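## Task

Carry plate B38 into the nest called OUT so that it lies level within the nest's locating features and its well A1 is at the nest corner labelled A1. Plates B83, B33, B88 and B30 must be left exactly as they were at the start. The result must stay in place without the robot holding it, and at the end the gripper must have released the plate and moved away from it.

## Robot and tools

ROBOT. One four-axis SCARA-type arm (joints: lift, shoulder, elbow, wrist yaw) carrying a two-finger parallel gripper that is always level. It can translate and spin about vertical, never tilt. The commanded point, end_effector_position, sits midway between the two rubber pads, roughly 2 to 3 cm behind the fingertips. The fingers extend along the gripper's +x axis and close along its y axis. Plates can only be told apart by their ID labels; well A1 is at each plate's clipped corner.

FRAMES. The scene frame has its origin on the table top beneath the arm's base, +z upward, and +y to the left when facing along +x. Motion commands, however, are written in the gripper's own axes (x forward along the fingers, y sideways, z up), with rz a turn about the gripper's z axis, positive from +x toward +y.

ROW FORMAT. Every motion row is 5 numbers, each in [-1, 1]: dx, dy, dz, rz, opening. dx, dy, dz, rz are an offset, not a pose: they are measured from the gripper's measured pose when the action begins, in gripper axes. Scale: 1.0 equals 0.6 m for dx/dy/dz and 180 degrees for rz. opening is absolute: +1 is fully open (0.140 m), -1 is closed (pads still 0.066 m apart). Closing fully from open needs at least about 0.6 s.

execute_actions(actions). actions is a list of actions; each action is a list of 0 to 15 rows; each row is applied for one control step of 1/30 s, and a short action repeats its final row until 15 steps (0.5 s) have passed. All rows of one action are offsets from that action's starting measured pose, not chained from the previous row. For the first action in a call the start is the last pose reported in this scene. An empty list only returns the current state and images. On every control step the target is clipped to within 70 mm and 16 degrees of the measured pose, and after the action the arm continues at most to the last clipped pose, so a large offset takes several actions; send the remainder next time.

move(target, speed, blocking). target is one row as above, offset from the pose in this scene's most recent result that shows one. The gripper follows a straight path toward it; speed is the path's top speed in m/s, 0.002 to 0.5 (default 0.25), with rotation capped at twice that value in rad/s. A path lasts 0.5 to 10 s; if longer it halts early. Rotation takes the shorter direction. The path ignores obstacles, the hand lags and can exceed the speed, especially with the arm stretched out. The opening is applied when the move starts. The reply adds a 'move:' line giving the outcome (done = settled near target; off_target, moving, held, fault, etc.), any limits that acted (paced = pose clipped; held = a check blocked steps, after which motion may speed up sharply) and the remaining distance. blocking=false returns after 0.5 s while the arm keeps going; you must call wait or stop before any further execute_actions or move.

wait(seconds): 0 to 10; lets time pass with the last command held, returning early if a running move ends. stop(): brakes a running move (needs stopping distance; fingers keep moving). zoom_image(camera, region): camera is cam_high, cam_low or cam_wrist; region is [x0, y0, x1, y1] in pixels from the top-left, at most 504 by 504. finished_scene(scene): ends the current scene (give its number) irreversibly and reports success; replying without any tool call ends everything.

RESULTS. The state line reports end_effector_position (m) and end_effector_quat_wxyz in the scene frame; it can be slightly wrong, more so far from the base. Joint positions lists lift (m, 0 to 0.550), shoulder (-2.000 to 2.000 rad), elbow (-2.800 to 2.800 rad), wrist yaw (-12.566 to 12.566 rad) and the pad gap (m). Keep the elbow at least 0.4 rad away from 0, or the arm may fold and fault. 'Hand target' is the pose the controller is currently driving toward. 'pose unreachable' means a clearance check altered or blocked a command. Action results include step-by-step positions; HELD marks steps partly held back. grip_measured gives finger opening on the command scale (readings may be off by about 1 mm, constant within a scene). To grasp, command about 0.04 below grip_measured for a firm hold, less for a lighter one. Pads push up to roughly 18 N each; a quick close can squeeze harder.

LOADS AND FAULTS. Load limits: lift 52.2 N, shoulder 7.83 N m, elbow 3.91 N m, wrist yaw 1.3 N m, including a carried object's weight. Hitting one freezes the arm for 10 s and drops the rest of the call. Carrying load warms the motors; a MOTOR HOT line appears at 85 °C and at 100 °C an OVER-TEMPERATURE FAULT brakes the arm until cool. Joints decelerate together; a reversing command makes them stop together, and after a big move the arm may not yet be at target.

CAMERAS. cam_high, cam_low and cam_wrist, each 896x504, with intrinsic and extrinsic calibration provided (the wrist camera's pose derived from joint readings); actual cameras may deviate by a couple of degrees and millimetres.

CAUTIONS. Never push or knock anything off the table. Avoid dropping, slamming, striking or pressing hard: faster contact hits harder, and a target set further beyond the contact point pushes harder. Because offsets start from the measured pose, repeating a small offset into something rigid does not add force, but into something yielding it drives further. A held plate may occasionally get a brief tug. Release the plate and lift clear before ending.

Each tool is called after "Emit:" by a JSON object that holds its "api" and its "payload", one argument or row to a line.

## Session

Emit:
{"api": "execute_actions", "payload": {
  "actions": []
}}

Scene clock: 0.00 s.
end_effector_position=(+0.3908, -0.0581, +0.0802) grip_measured=+1.00 end_effector_quat_wxyz=(+0.684, +0.000, +0.000, +0.730)
Joint positions: [0.075 0.13  1.219 0.287 0.14 ]
Motor temperatures (°C, as the motors report them): [31 25 26 28]
Hand target: +0.391, -0.058, +0.080; +0.684, +0.000, +0.000, +0.730
camera_calibration (this result's frames):
cam_wrist: T_world_to_cam=[[0.997952, 0.0638268, 0.00429647, -0.378374], [0.0418439, -0.600489, -0.798538, 0.000327724], [-0.0483881, 0.797082, -0.60193, 0.209142], [0, 0, 0, 1]] pos_world=[0.387706, -0.142356, 0.127776]

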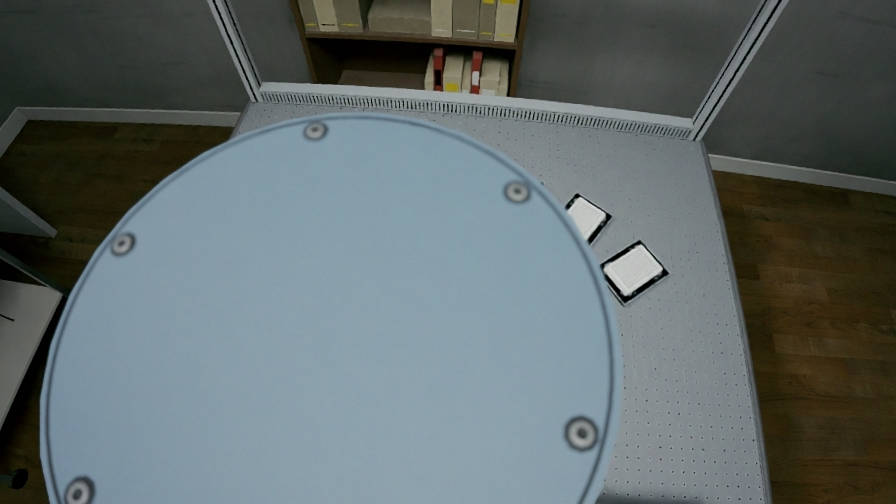

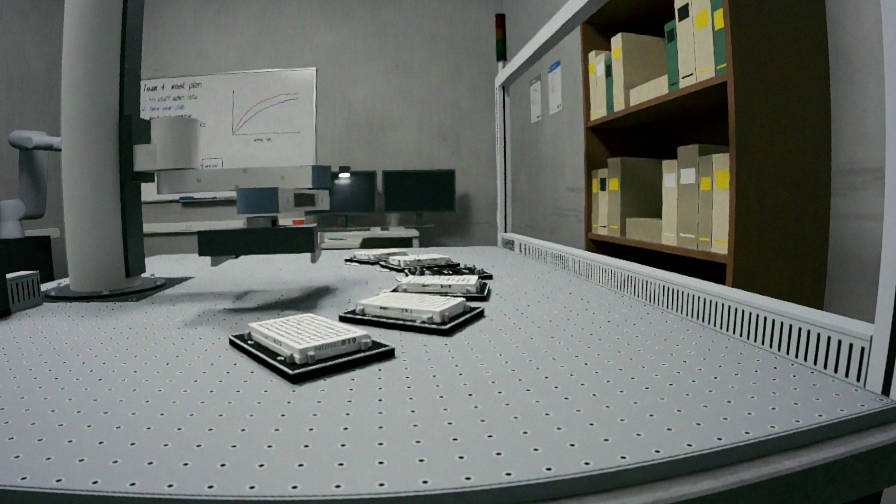

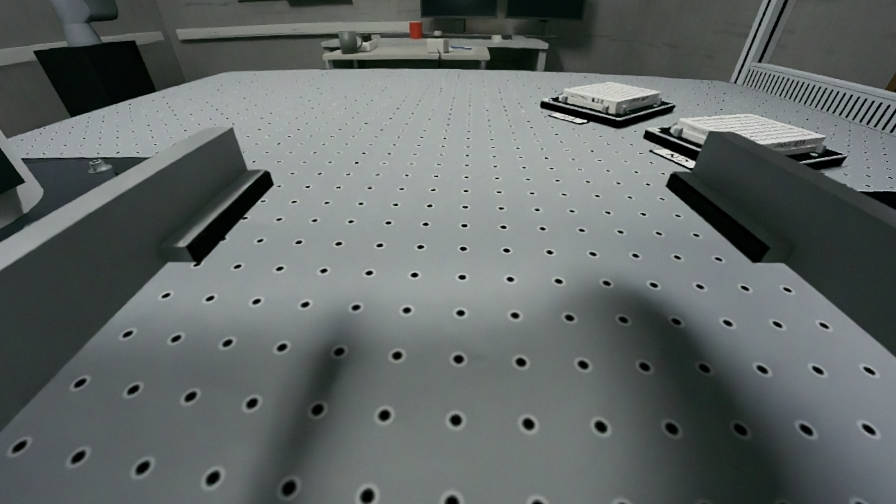

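Emit:
{"api": "zoom_image", "payload": {
  "camera": "cam_low",
  "region": [220, 240, 500, 390]
}}

Emit:
{"api": "zoom_image", "payload": {
  "camera": "cam_wrist",
  "region": [530, 70, 850, 180]
}}

Region (220, 240, 500, 390) of cam_low's 896x504 image, scaled by 1.800, with more detail than that image has; it fills the top 270 rows of this view, and the rest is white.

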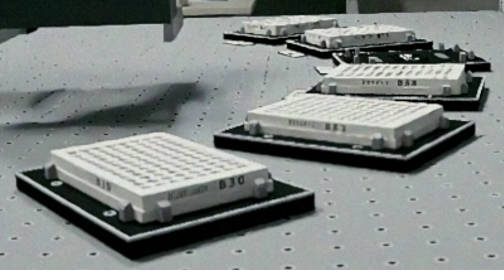

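Region (530, 70, 850, 180) of cam_wrist's 896x504 image, scaled by 1.575, with more detail than that image has; it fills the top 173 rows of this view, and the rest is white.

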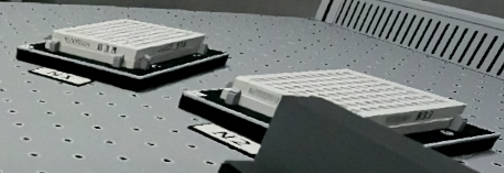

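Emit:
{"api": "move", "payload": {
  "target": [0.25,-0.2,0.17,-0.42,1],
  "speed": 0.5
}}

Emit:
{"api": "zoom_image", "payload": {
  "camera": "cam_wrist",
  "region": [500, 180, 896, 450]
}}

Emit:
{"api": "zoom_image", "payload": {
  "camera": "cam_wrist",
  "region": [30, 180, 430, 450]
}}

Scene clock: 4.73 s.
end_effector_position=(+0.5009, +0.0996, +0.1823) grip_measured=+1.00 end_effector_quat_wxyz=(+0.987, +0.000, +0.000, +0.158)
Joint positions: [ 0.177  1.279  0.779 -1.741  0.14 ]
Motor temperatures (°C, as the motors report them): [31 25 26 28]
Hand target: +0.501, +0.099, +0.182; +0.988, +0.000, +0.000, +0.157
Off the commanded pose: 0.000 m, 0 deg.
move: done
camera_calibration (this result's frames):
cam_wrist: T_world_to_cam=[[0.3105, -0.950564, 0.00429647, -0.0533894], [-0.571118, -0.190164, -0.798538, 0.438067], [0.759878, 0.245492, -0.60193, -0.199741], [0, 0, 0, 1]] pos_world=[0.418544, 0.0815893, 0.229812]

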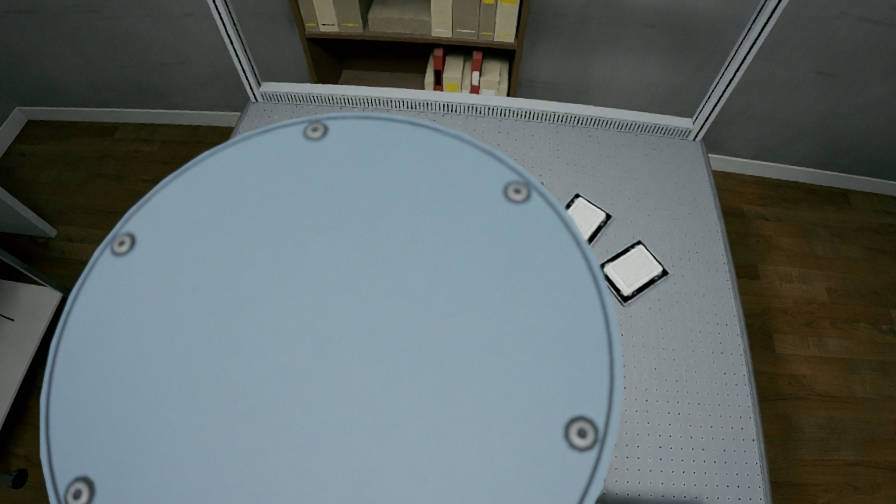

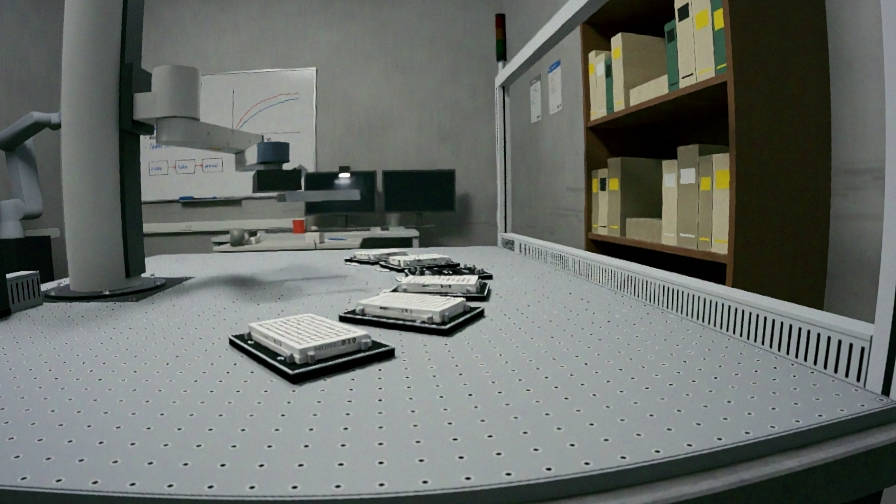

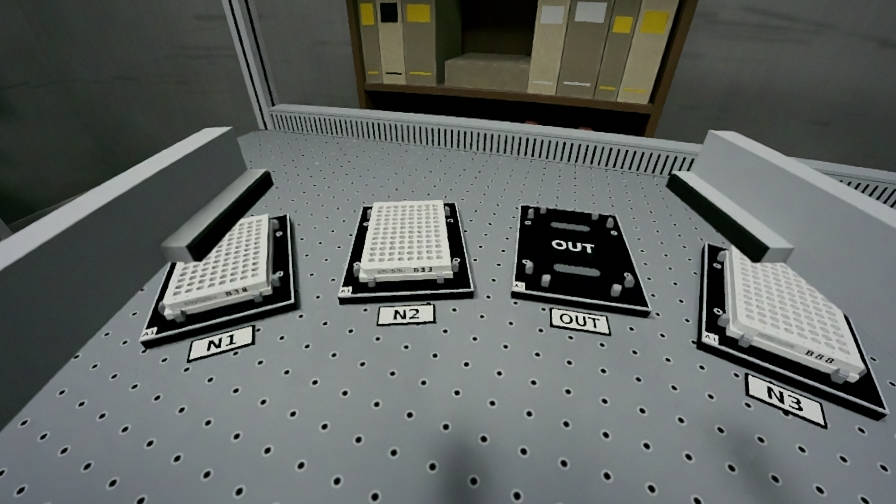

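Region (500, 180, 896, 450) of cam_wrist's 896x504 image, scaled by 1.273, with more detail than that image has; it fills the top 344 rows of this view, and the rest is white.

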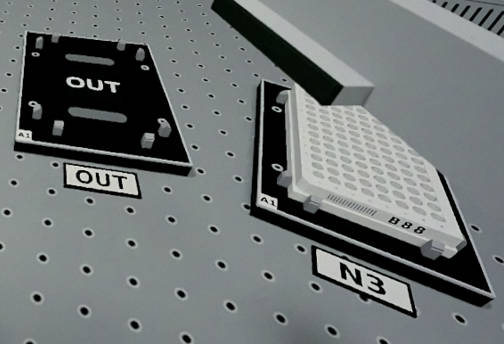

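Region (30, 180, 430, 450) of cam_wrist's 896x504 image, scaled by 1.260, with more detail than that image has; it fills the top 340 rows of this view, and the rest is white.

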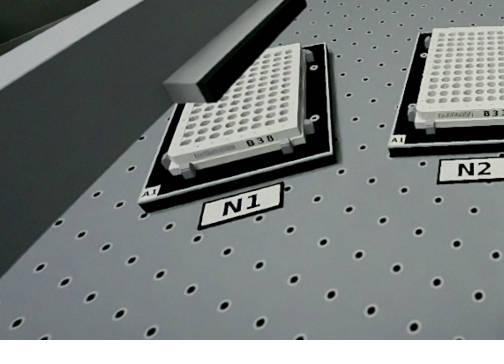

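Emit:
{"api": "move", "payload": {
  "target": [0.185,0.328,-0.15,0.127,0.2],
  "speed": 0.5
}}

Scene clock: 7.33 s.
end_effector_position=(+0.5452, +0.3212, +0.0922) grip_measured=+0.20 end_effector_quat_wxyz=(+0.937, +0.000, +0.000, +0.350)
Joint positions: [ 0.087  1.465  1.471 -2.22   0.11 ]
Motor temperatures (°C, as the motors report them): [31 25 26 28]
Hand target: +0.545, +0.321, +0.092; +0.937, +0.000, +0.000, +0.350
Off the commanded pose: 0.000 m, 0 deg.
move: done
camera_calibration (this result's frames):
cam_wrist: T_world_to_cam=[[0.655586, -0.755108, 0.00429647, -0.10699], [-0.452281, -0.397215, -0.798538, 0.435303], [0.604689, 0.521567, -0.60193, -0.346041], [0, 0, 0, 1]] pos_world=[0.476267, 0.272603, 0.139773]

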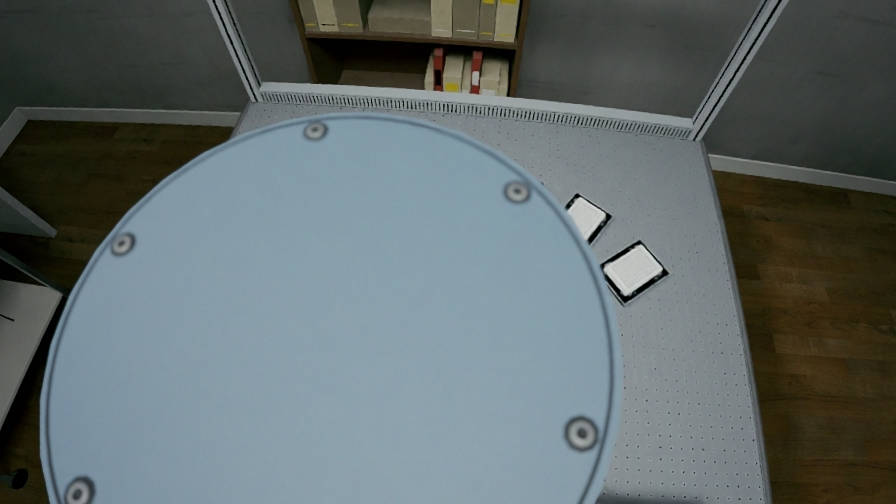

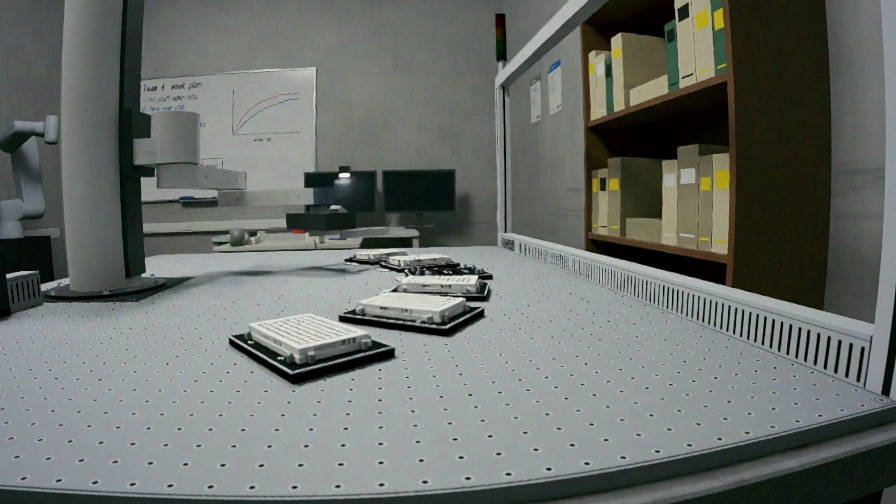

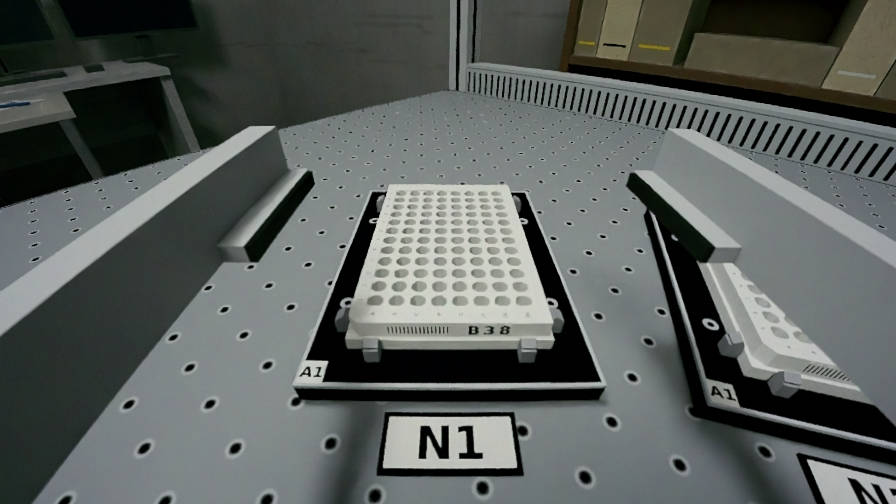

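Emit:
{"api": "move", "payload": {
  "target": [0.113,0.013,-0.06,0,0.2]
}}

Emit:
{"api": "move", "payload": {
  "target": [0,0,-0.043,0,0.2],
  "speed": 0.05
}}

Scene clock: 9.23 s.
end_effector_position=(+0.5912, +0.3716, +0.0562) grip_measured=+0.20 end_effector_quat_wxyz=(+0.937, +0.000, +0.000, +0.350)
Joint positions: [ 0.051  1.315  1.863 -2.462  0.11 ]
Motor temperatures (°C, as the motors report them): [31 25 26 28]
Hand target: +0.591, +0.372, +0.056; +0.937, +0.000, +0.000, +0.350
Off the commanded pose: 0.000 m, 0 deg.
move: done
camera_calibration (this result's frames):
cam_wrist: T_world_to_cam=[[0.655689, -0.755019, 0.00429647, -0.0990988], [-0.452227, -0.397276, -0.798538, 0.447343], [0.604618, 0.521649, -0.60193, -0.421831], [0, 0, 0, 1]] pos_world=[0.522325, 0.322945, 0.103734]

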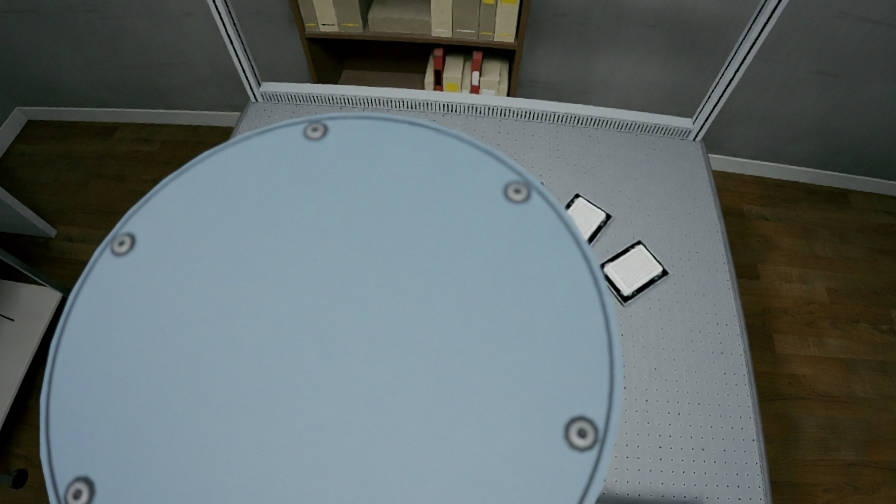

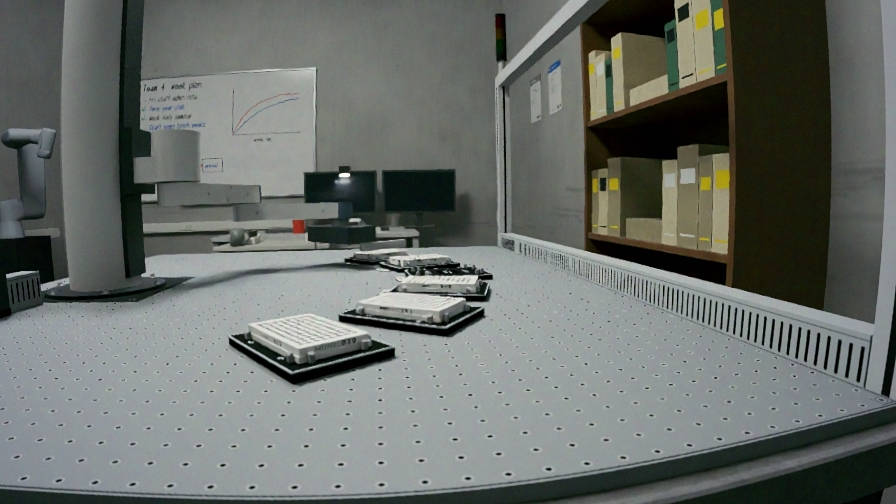

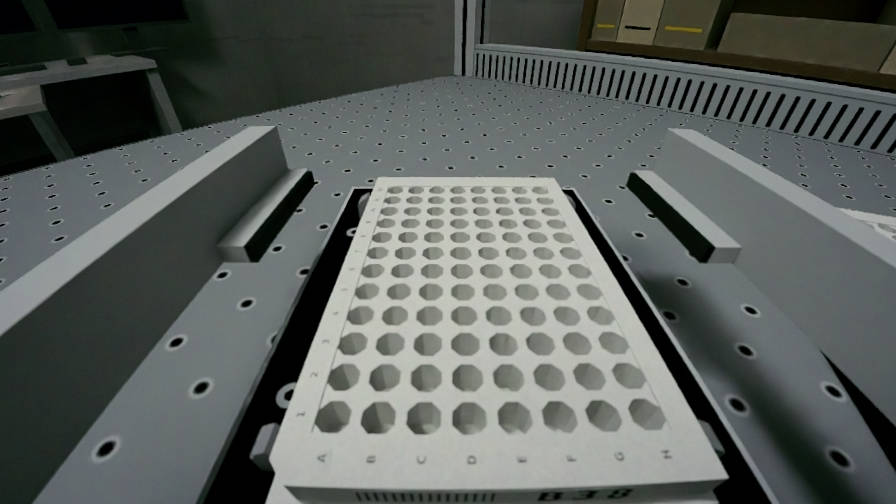

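Scene clock: 10.03 s.
end_effector_position=(+0.5912, +0.3716, +0.0303) grip_measured=+0.20 end_effector_quat_wxyz=(+0.937, +0.000, +0.000, +0.350)
Joint positions: [ 0.025  1.315  1.863 -2.462  0.11 ]
Motor temperatures (°C, as the motors report them): [31 25 26 28]
Hand target: +0.591, +0.372, +0.030; +0.937, +0.000, +0.000, +0.350
Off the commanded pose: 0.000 m, 0 deg.
move: done
camera_calibration (this result's frames):
cam_wrist: T_world_to_cam=[[0.65568, -0.755026, 0.00429647, -0.0989833], [-0.452232, -0.397271, -0.798538, 0.426709], [0.604624, 0.521642, -0.60193, -0.437384], [0, 0, 0, 1]] pos_world=[0.522326, 0.322942, 0.077894]

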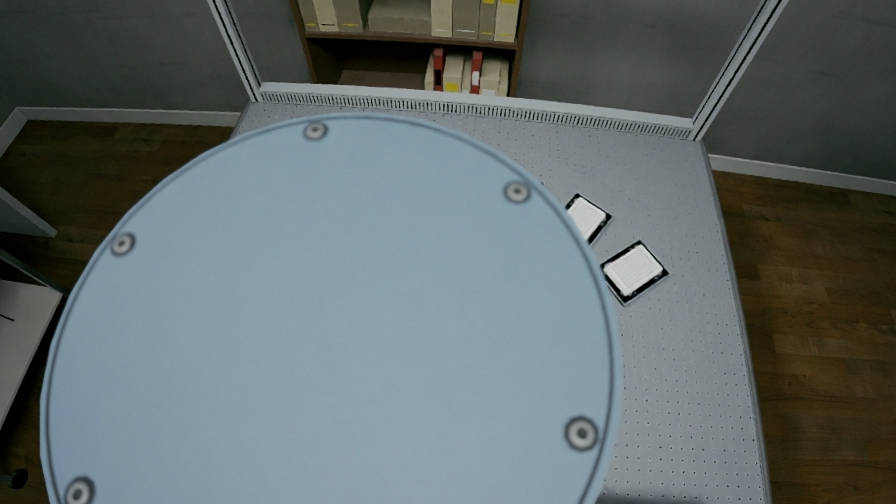

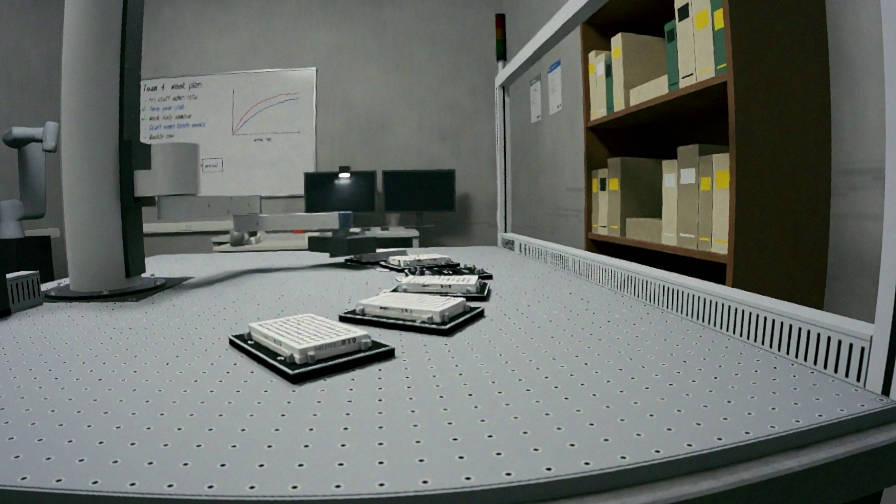

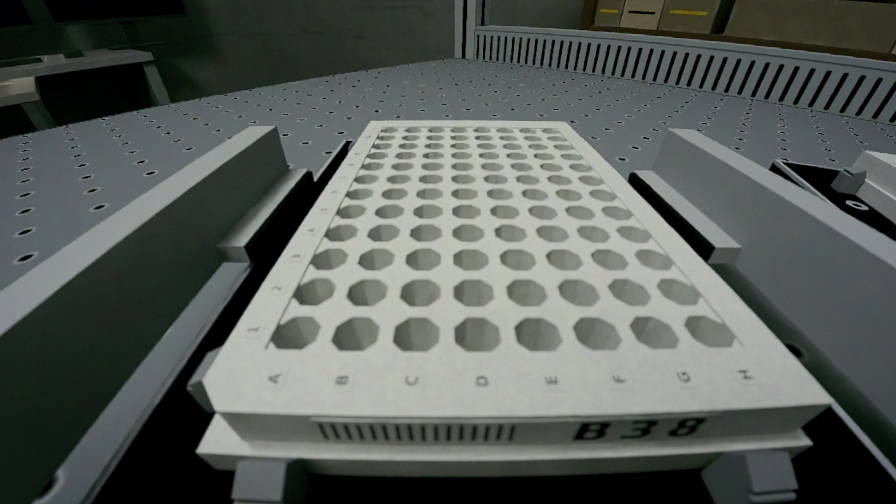

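Back 5 mm to match the earlier grip, then grip, lift.

Emit:
{"api": "execute_actions", "payload": {
  "actions": [
    [[-0.008,-0.001,0.001,0,-0.2]],
    [[0,0,0,0,-0.4]],
    [[0,0,0,0,-0.52]],
    [[0,0,0,0,-0.52]]
  ]
}}

Emit:
{"api": "move", "payload": {
  "target": [0,0,0.05,0,-0.52],
  "speed": 0.05
}}

Scene clock: 12.77 s.
end_effector_position=(+0.5881, +0.3679, +0.0309) grip_measured=-0.48 end_effector_quat_wxyz=(+0.937, +0.000, +0.000, +0.350)
Joint positions: [ 0.026  1.327  1.832 -2.444  0.085]
Motor temperatures (°C, as the motors report them): [31 25 26 28]
Hand target: +0.588, +0.368, +0.031; +0.937, +0.000, +0.000, +0.350
Off the commanded pose: 0.000 m, 0 deg.
Step readings (end_effector_position; steps 1 to 15: 1st action; 16 to 30: 2nd action; 31 to 45: 3rd action; 46 to 60: 4th action):
0: (+0.5912, +0.3716, +0.0303)
1: (+0.5912, +0.3716, +0.0303)
2: (+0.5903, +0.3705, +0.0305)
4: (+0.5881, +0.3679, +0.0309)
8: (+0.5881, +0.3679, +0.0309)
15: (+0.5881, +0.3679, +0.0309)
16: (+0.5881, +0.3679, +0.0309)
17: (+0.5881, +0.3679, +0.0309)
19: (+0.5881, +0.3679, +0.0309)
23: (+0.5881, +0.3679, +0.0309)
30: (+0.5881, +0.3679, +0.0309)
31: (+0.5881, +0.3679, +0.0309)
32: (+0.5881, +0.3679, +0.0309)
34: (+0.5881, +0.3679, +0.0309)
38: (+0.5881, +0.3679, +0.0309)
45: (+0.5881, +0.3679, +0.0309)
46: (+0.5881, +0.3679, +0.0309)
47: (+0.5881, +0.3679, +0.0309)
49: (+0.5881, +0.3679, +0.0309)
53: (+0.5881, +0.3679, +0.0309)
60: end_effector_position above
camera_calibration (this result's frames):
cam_wrist: T_world_to_cam=[[0.655459, -0.755219, 0.00429647, -0.0994594], [-0.452348, -0.397138, -0.798538, 0.424317], [0.604777, 0.521465, -0.60193, -0.433219], [0, 0, 0, 1]] pos_world=[0.519131, 0.319307, 0.0784928]

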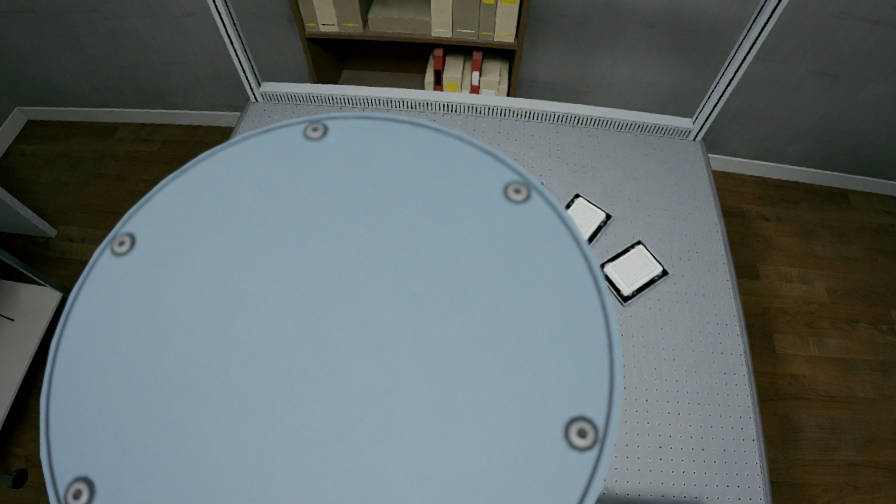

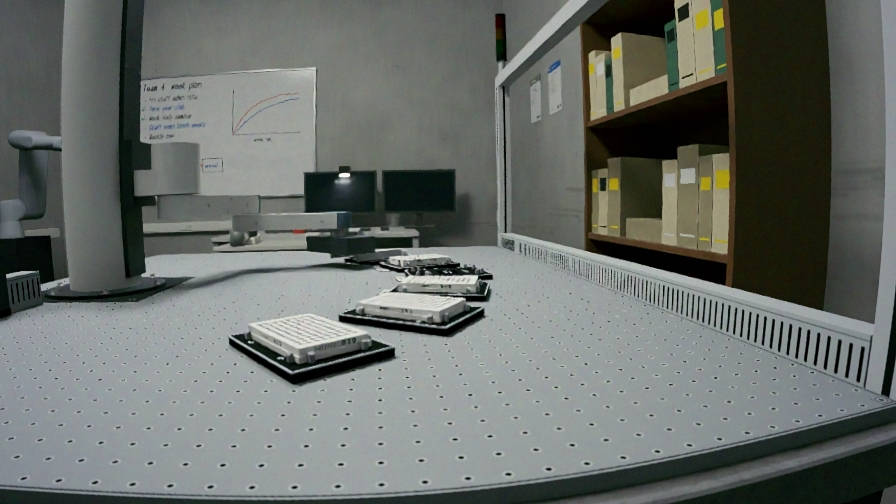

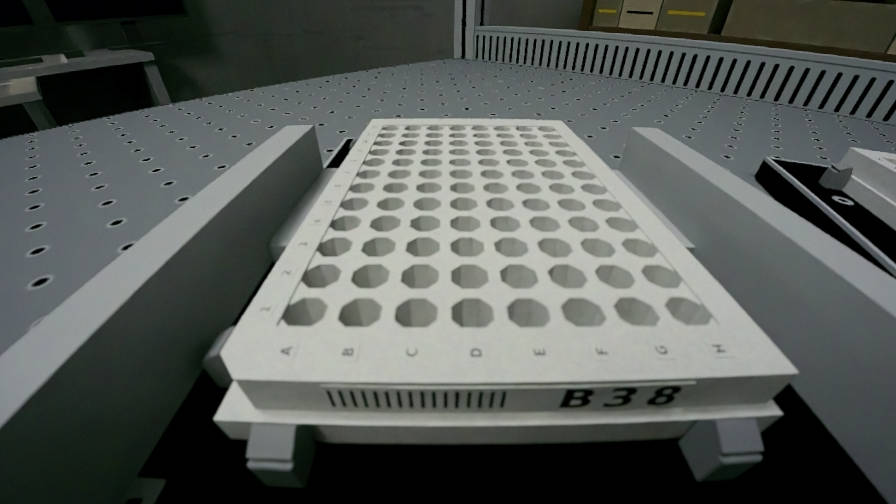

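Scene clock: 13.63 s.
end_effector_position=(+0.5881, +0.3679, +0.0610) grip_measured=-0.48 end_effector_quat_wxyz=(+0.937, +0.000, +0.000, +0.350)
Joint positions: [ 0.056  1.327  1.832 -2.444  0.085]
Motor temperatures (°C, as the motors report them): [31 25 26 28]
Hand target: +0.588, +0.368, +0.061; +0.937, +0.000, +0.000, +0.350
Off the commanded pose: 0.000 m, 0 deg.
move: done
camera_calibration (this result's frames):
cam_wrist: T_world_to_cam=[[0.655466, -0.755213, 0.00429647, -0.0995917], [-0.452344, -0.397143, -0.798538, 0.448294], [0.604772, 0.521471, -0.60193, -0.415145], [0, 0, 0, 1]] pos_world=[0.51913, 0.31931, 0.108519]

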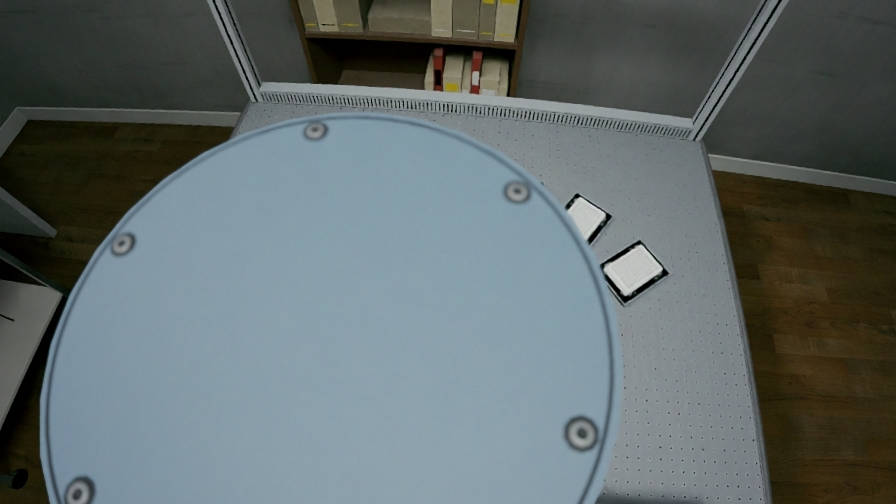

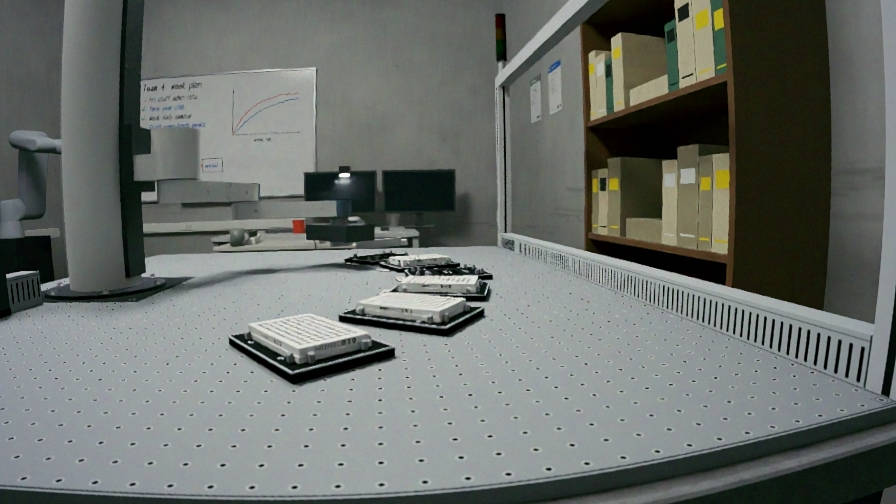

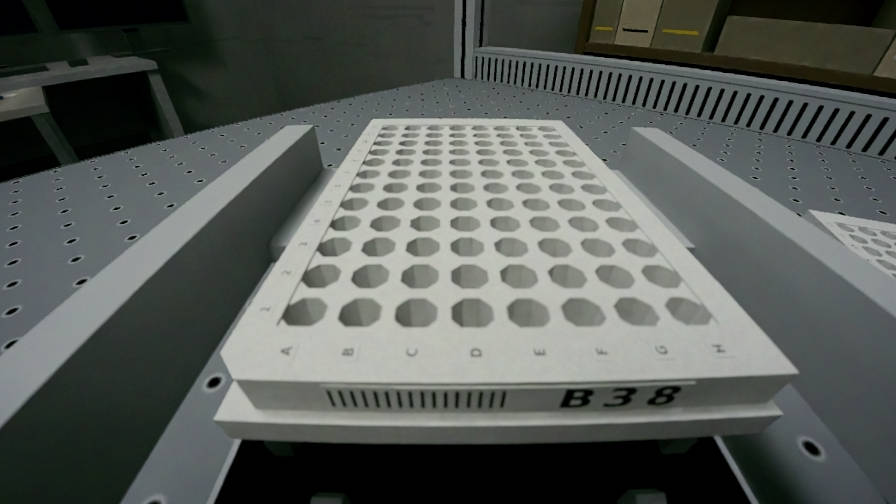

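Emit:
{"api": "move", "payload": {
  "target": [-0.207,-0.56,0,-0.208,-0.52],
  "speed": 0.3
}}

Scene clock: 16.20 s.
end_effector_position=(+0.7147, +0.0327, +0.0610) grip_measured=-0.48 end_effector_quat_wxyz=(+1.000, +0.000, +0.000, +0.031)
Joint positions: [ 0.056  0.689  1.755 -2.382  0.085]
Motor temperatures (°C, as the motors report them): [31 25 26 28]
Hand target: +0.715, +0.033, +0.061; +1.000, +0.000, +0.000, +0.031
Off the commanded pose: 0.000 m, 0 deg.
move: done
camera_calibration (this result's frames):
cam_wrist: T_world_to_cam=[[0.0610813, -0.998124, 0.00429647, -0.00306348], [-0.600602, -0.0401919, -0.798538, 0.466754], [0.797212, 0.0461953, -0.60193, -0.438925], [0, 0, 0, 1]] pos_world=[0.630437, 0.0359782, 0.108532]

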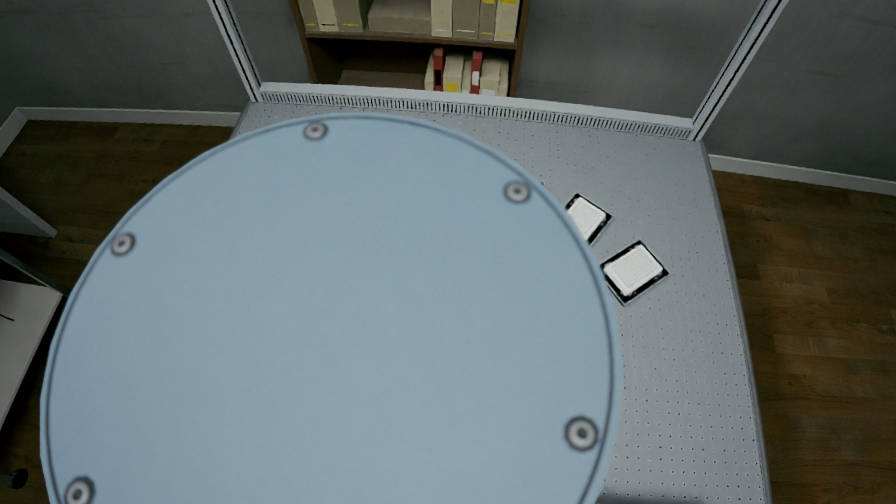

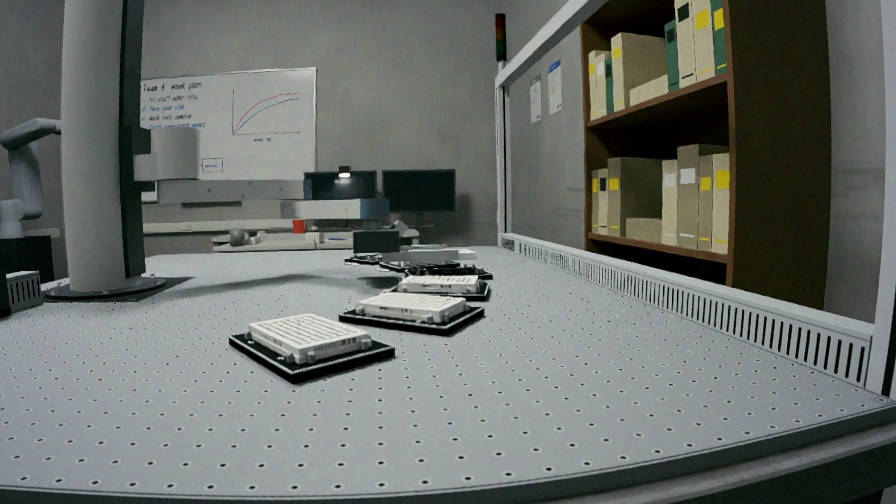

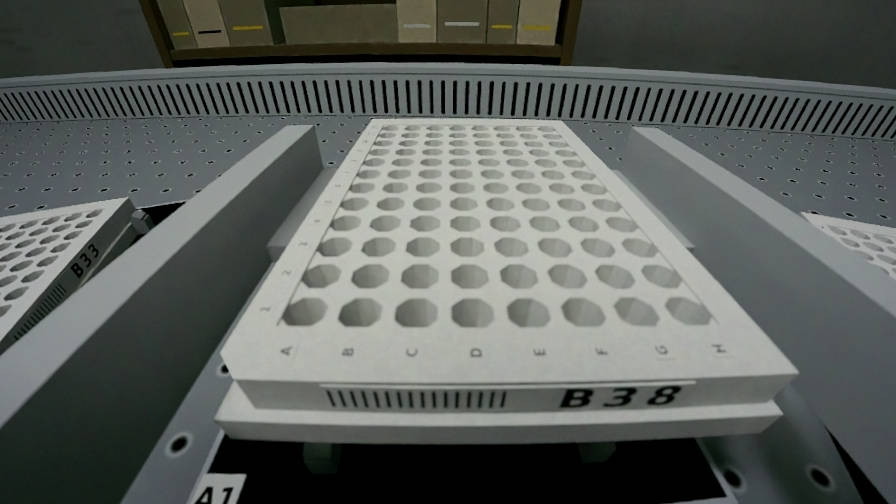

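Emit:
{"api": "move", "payload": {
  "target": [0.024,0.009,-0.025,0.008,-0.52],
  "speed": 0.05
}}

Scene clock: 18.40 s.
end_effector_position=(+0.7287, +0.0390, +0.0459) grip_measured=-0.48 end_effector_quat_wxyz=(+0.999, +0.000, +0.000, +0.044)
Joint positions: [ 0.041  0.655  1.845 -2.412  0.085]
Motor temperatures (°C, as the motors report them): [31 25 26 28]
Hand target: +0.729, +0.039, +0.046; +0.999, +0.000, +0.000, +0.044
Off the commanded pose: 0.000 m, 0 deg.
move: done
camera_calibration (this result's frames):
cam_wrist: T_world_to_cam=[[0.0864438, -0.996247, 0.00429647, -0.0160557], [-0.599385, -0.0554521, -0.798538, 0.463119], [0.795779, 0.0664534, -0.60193, -0.459203], [0, 0, 0, 1]] pos_world=[0.644399, 0.0402011, 0.0934791]

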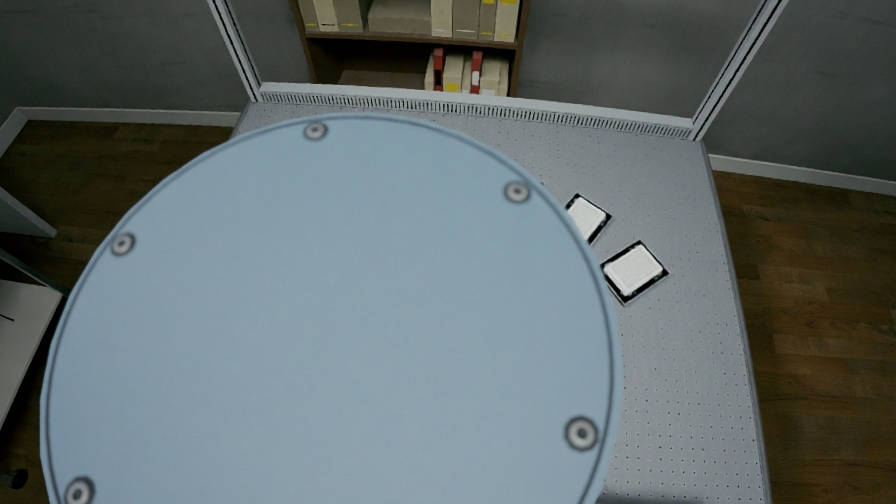

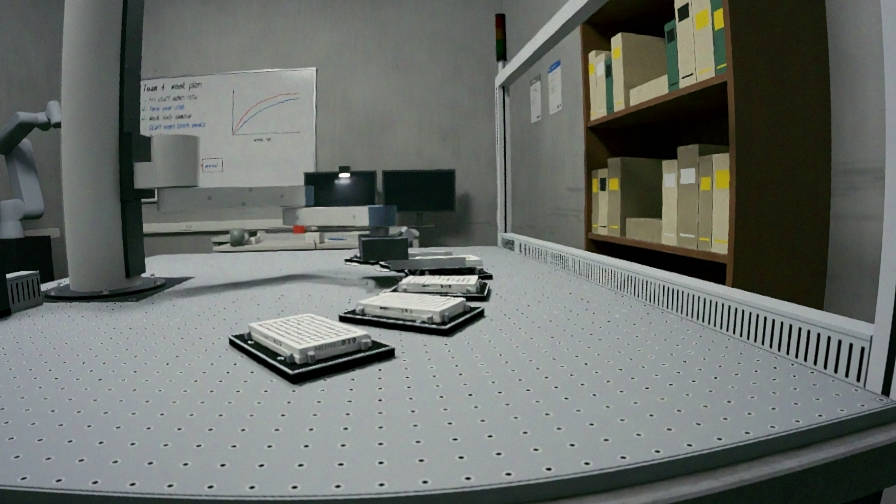

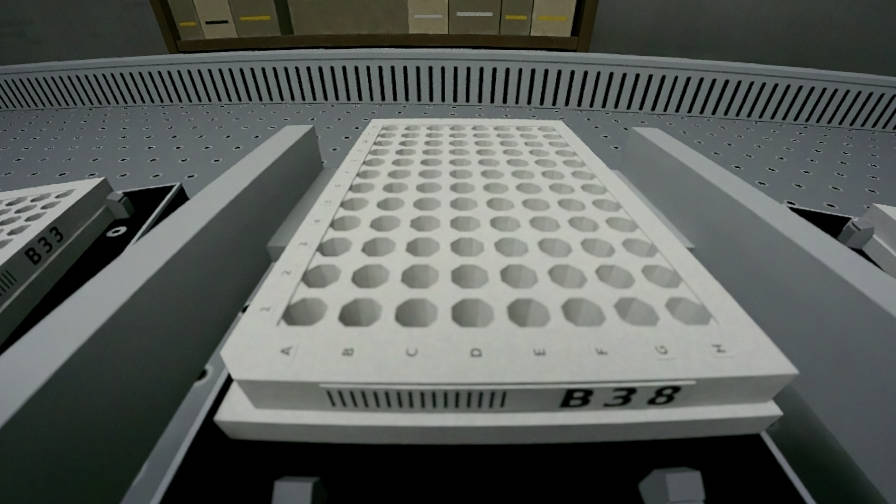

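Emit:
{"api": "move", "payload": {
  "target": [-0.0035,0.003,-0.009,0.005,-0.52],
  "speed": 0.02
}}

Scene clock: 19.97 s.
end_effector_position=(+0.7265, +0.0406, +0.0405) grip_measured=-0.48 end_effector_quat_wxyz=(+0.999, +0.000, +0.000, +0.051)
Joint positions: [ 0.035  0.659  1.832 -2.388  0.085]
Motor temperatures (°C, as the motors report them): [31 25 26 28]
Hand target: +0.726, +0.041, +0.041; +0.999, +0.000, +0.000, +0.052
Off the commanded pose: 0.000 m, 0 deg.
move: done
camera_calibration (this result's frames):
cam_wrist: T_world_to_cam=[[0.101877, -0.994788, 0.00429647, -0.0255761], [-0.598454, -0.0647371, -0.798538, 0.457236], [0.794653, 0.0787815, -0.60193, -0.460494], [0, 0, 0, 1]] pos_world=[0.642173, 0.0404358, 0.0880453]

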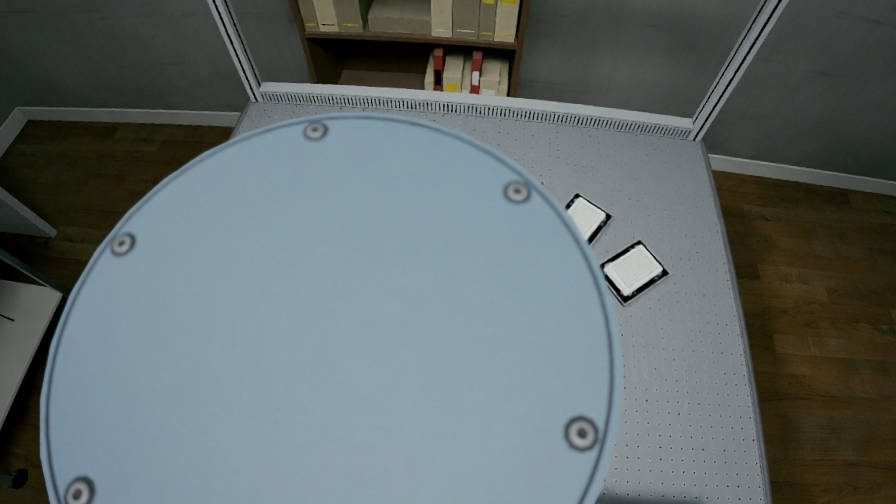

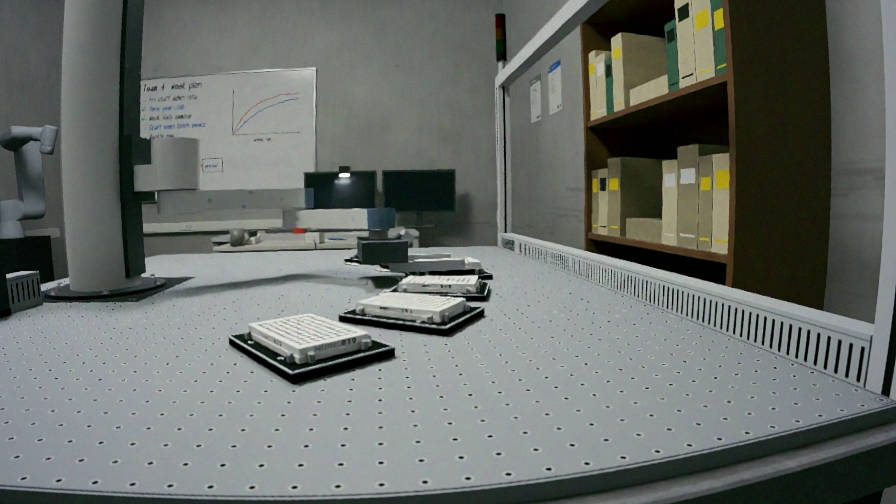

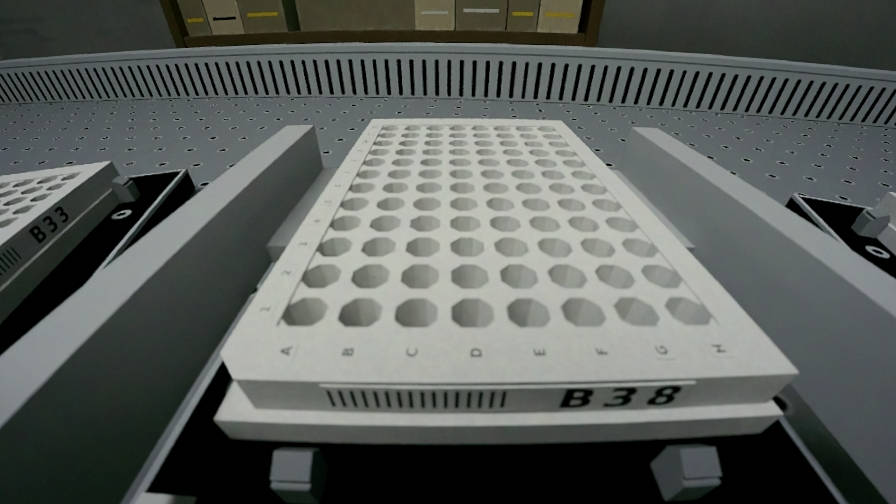

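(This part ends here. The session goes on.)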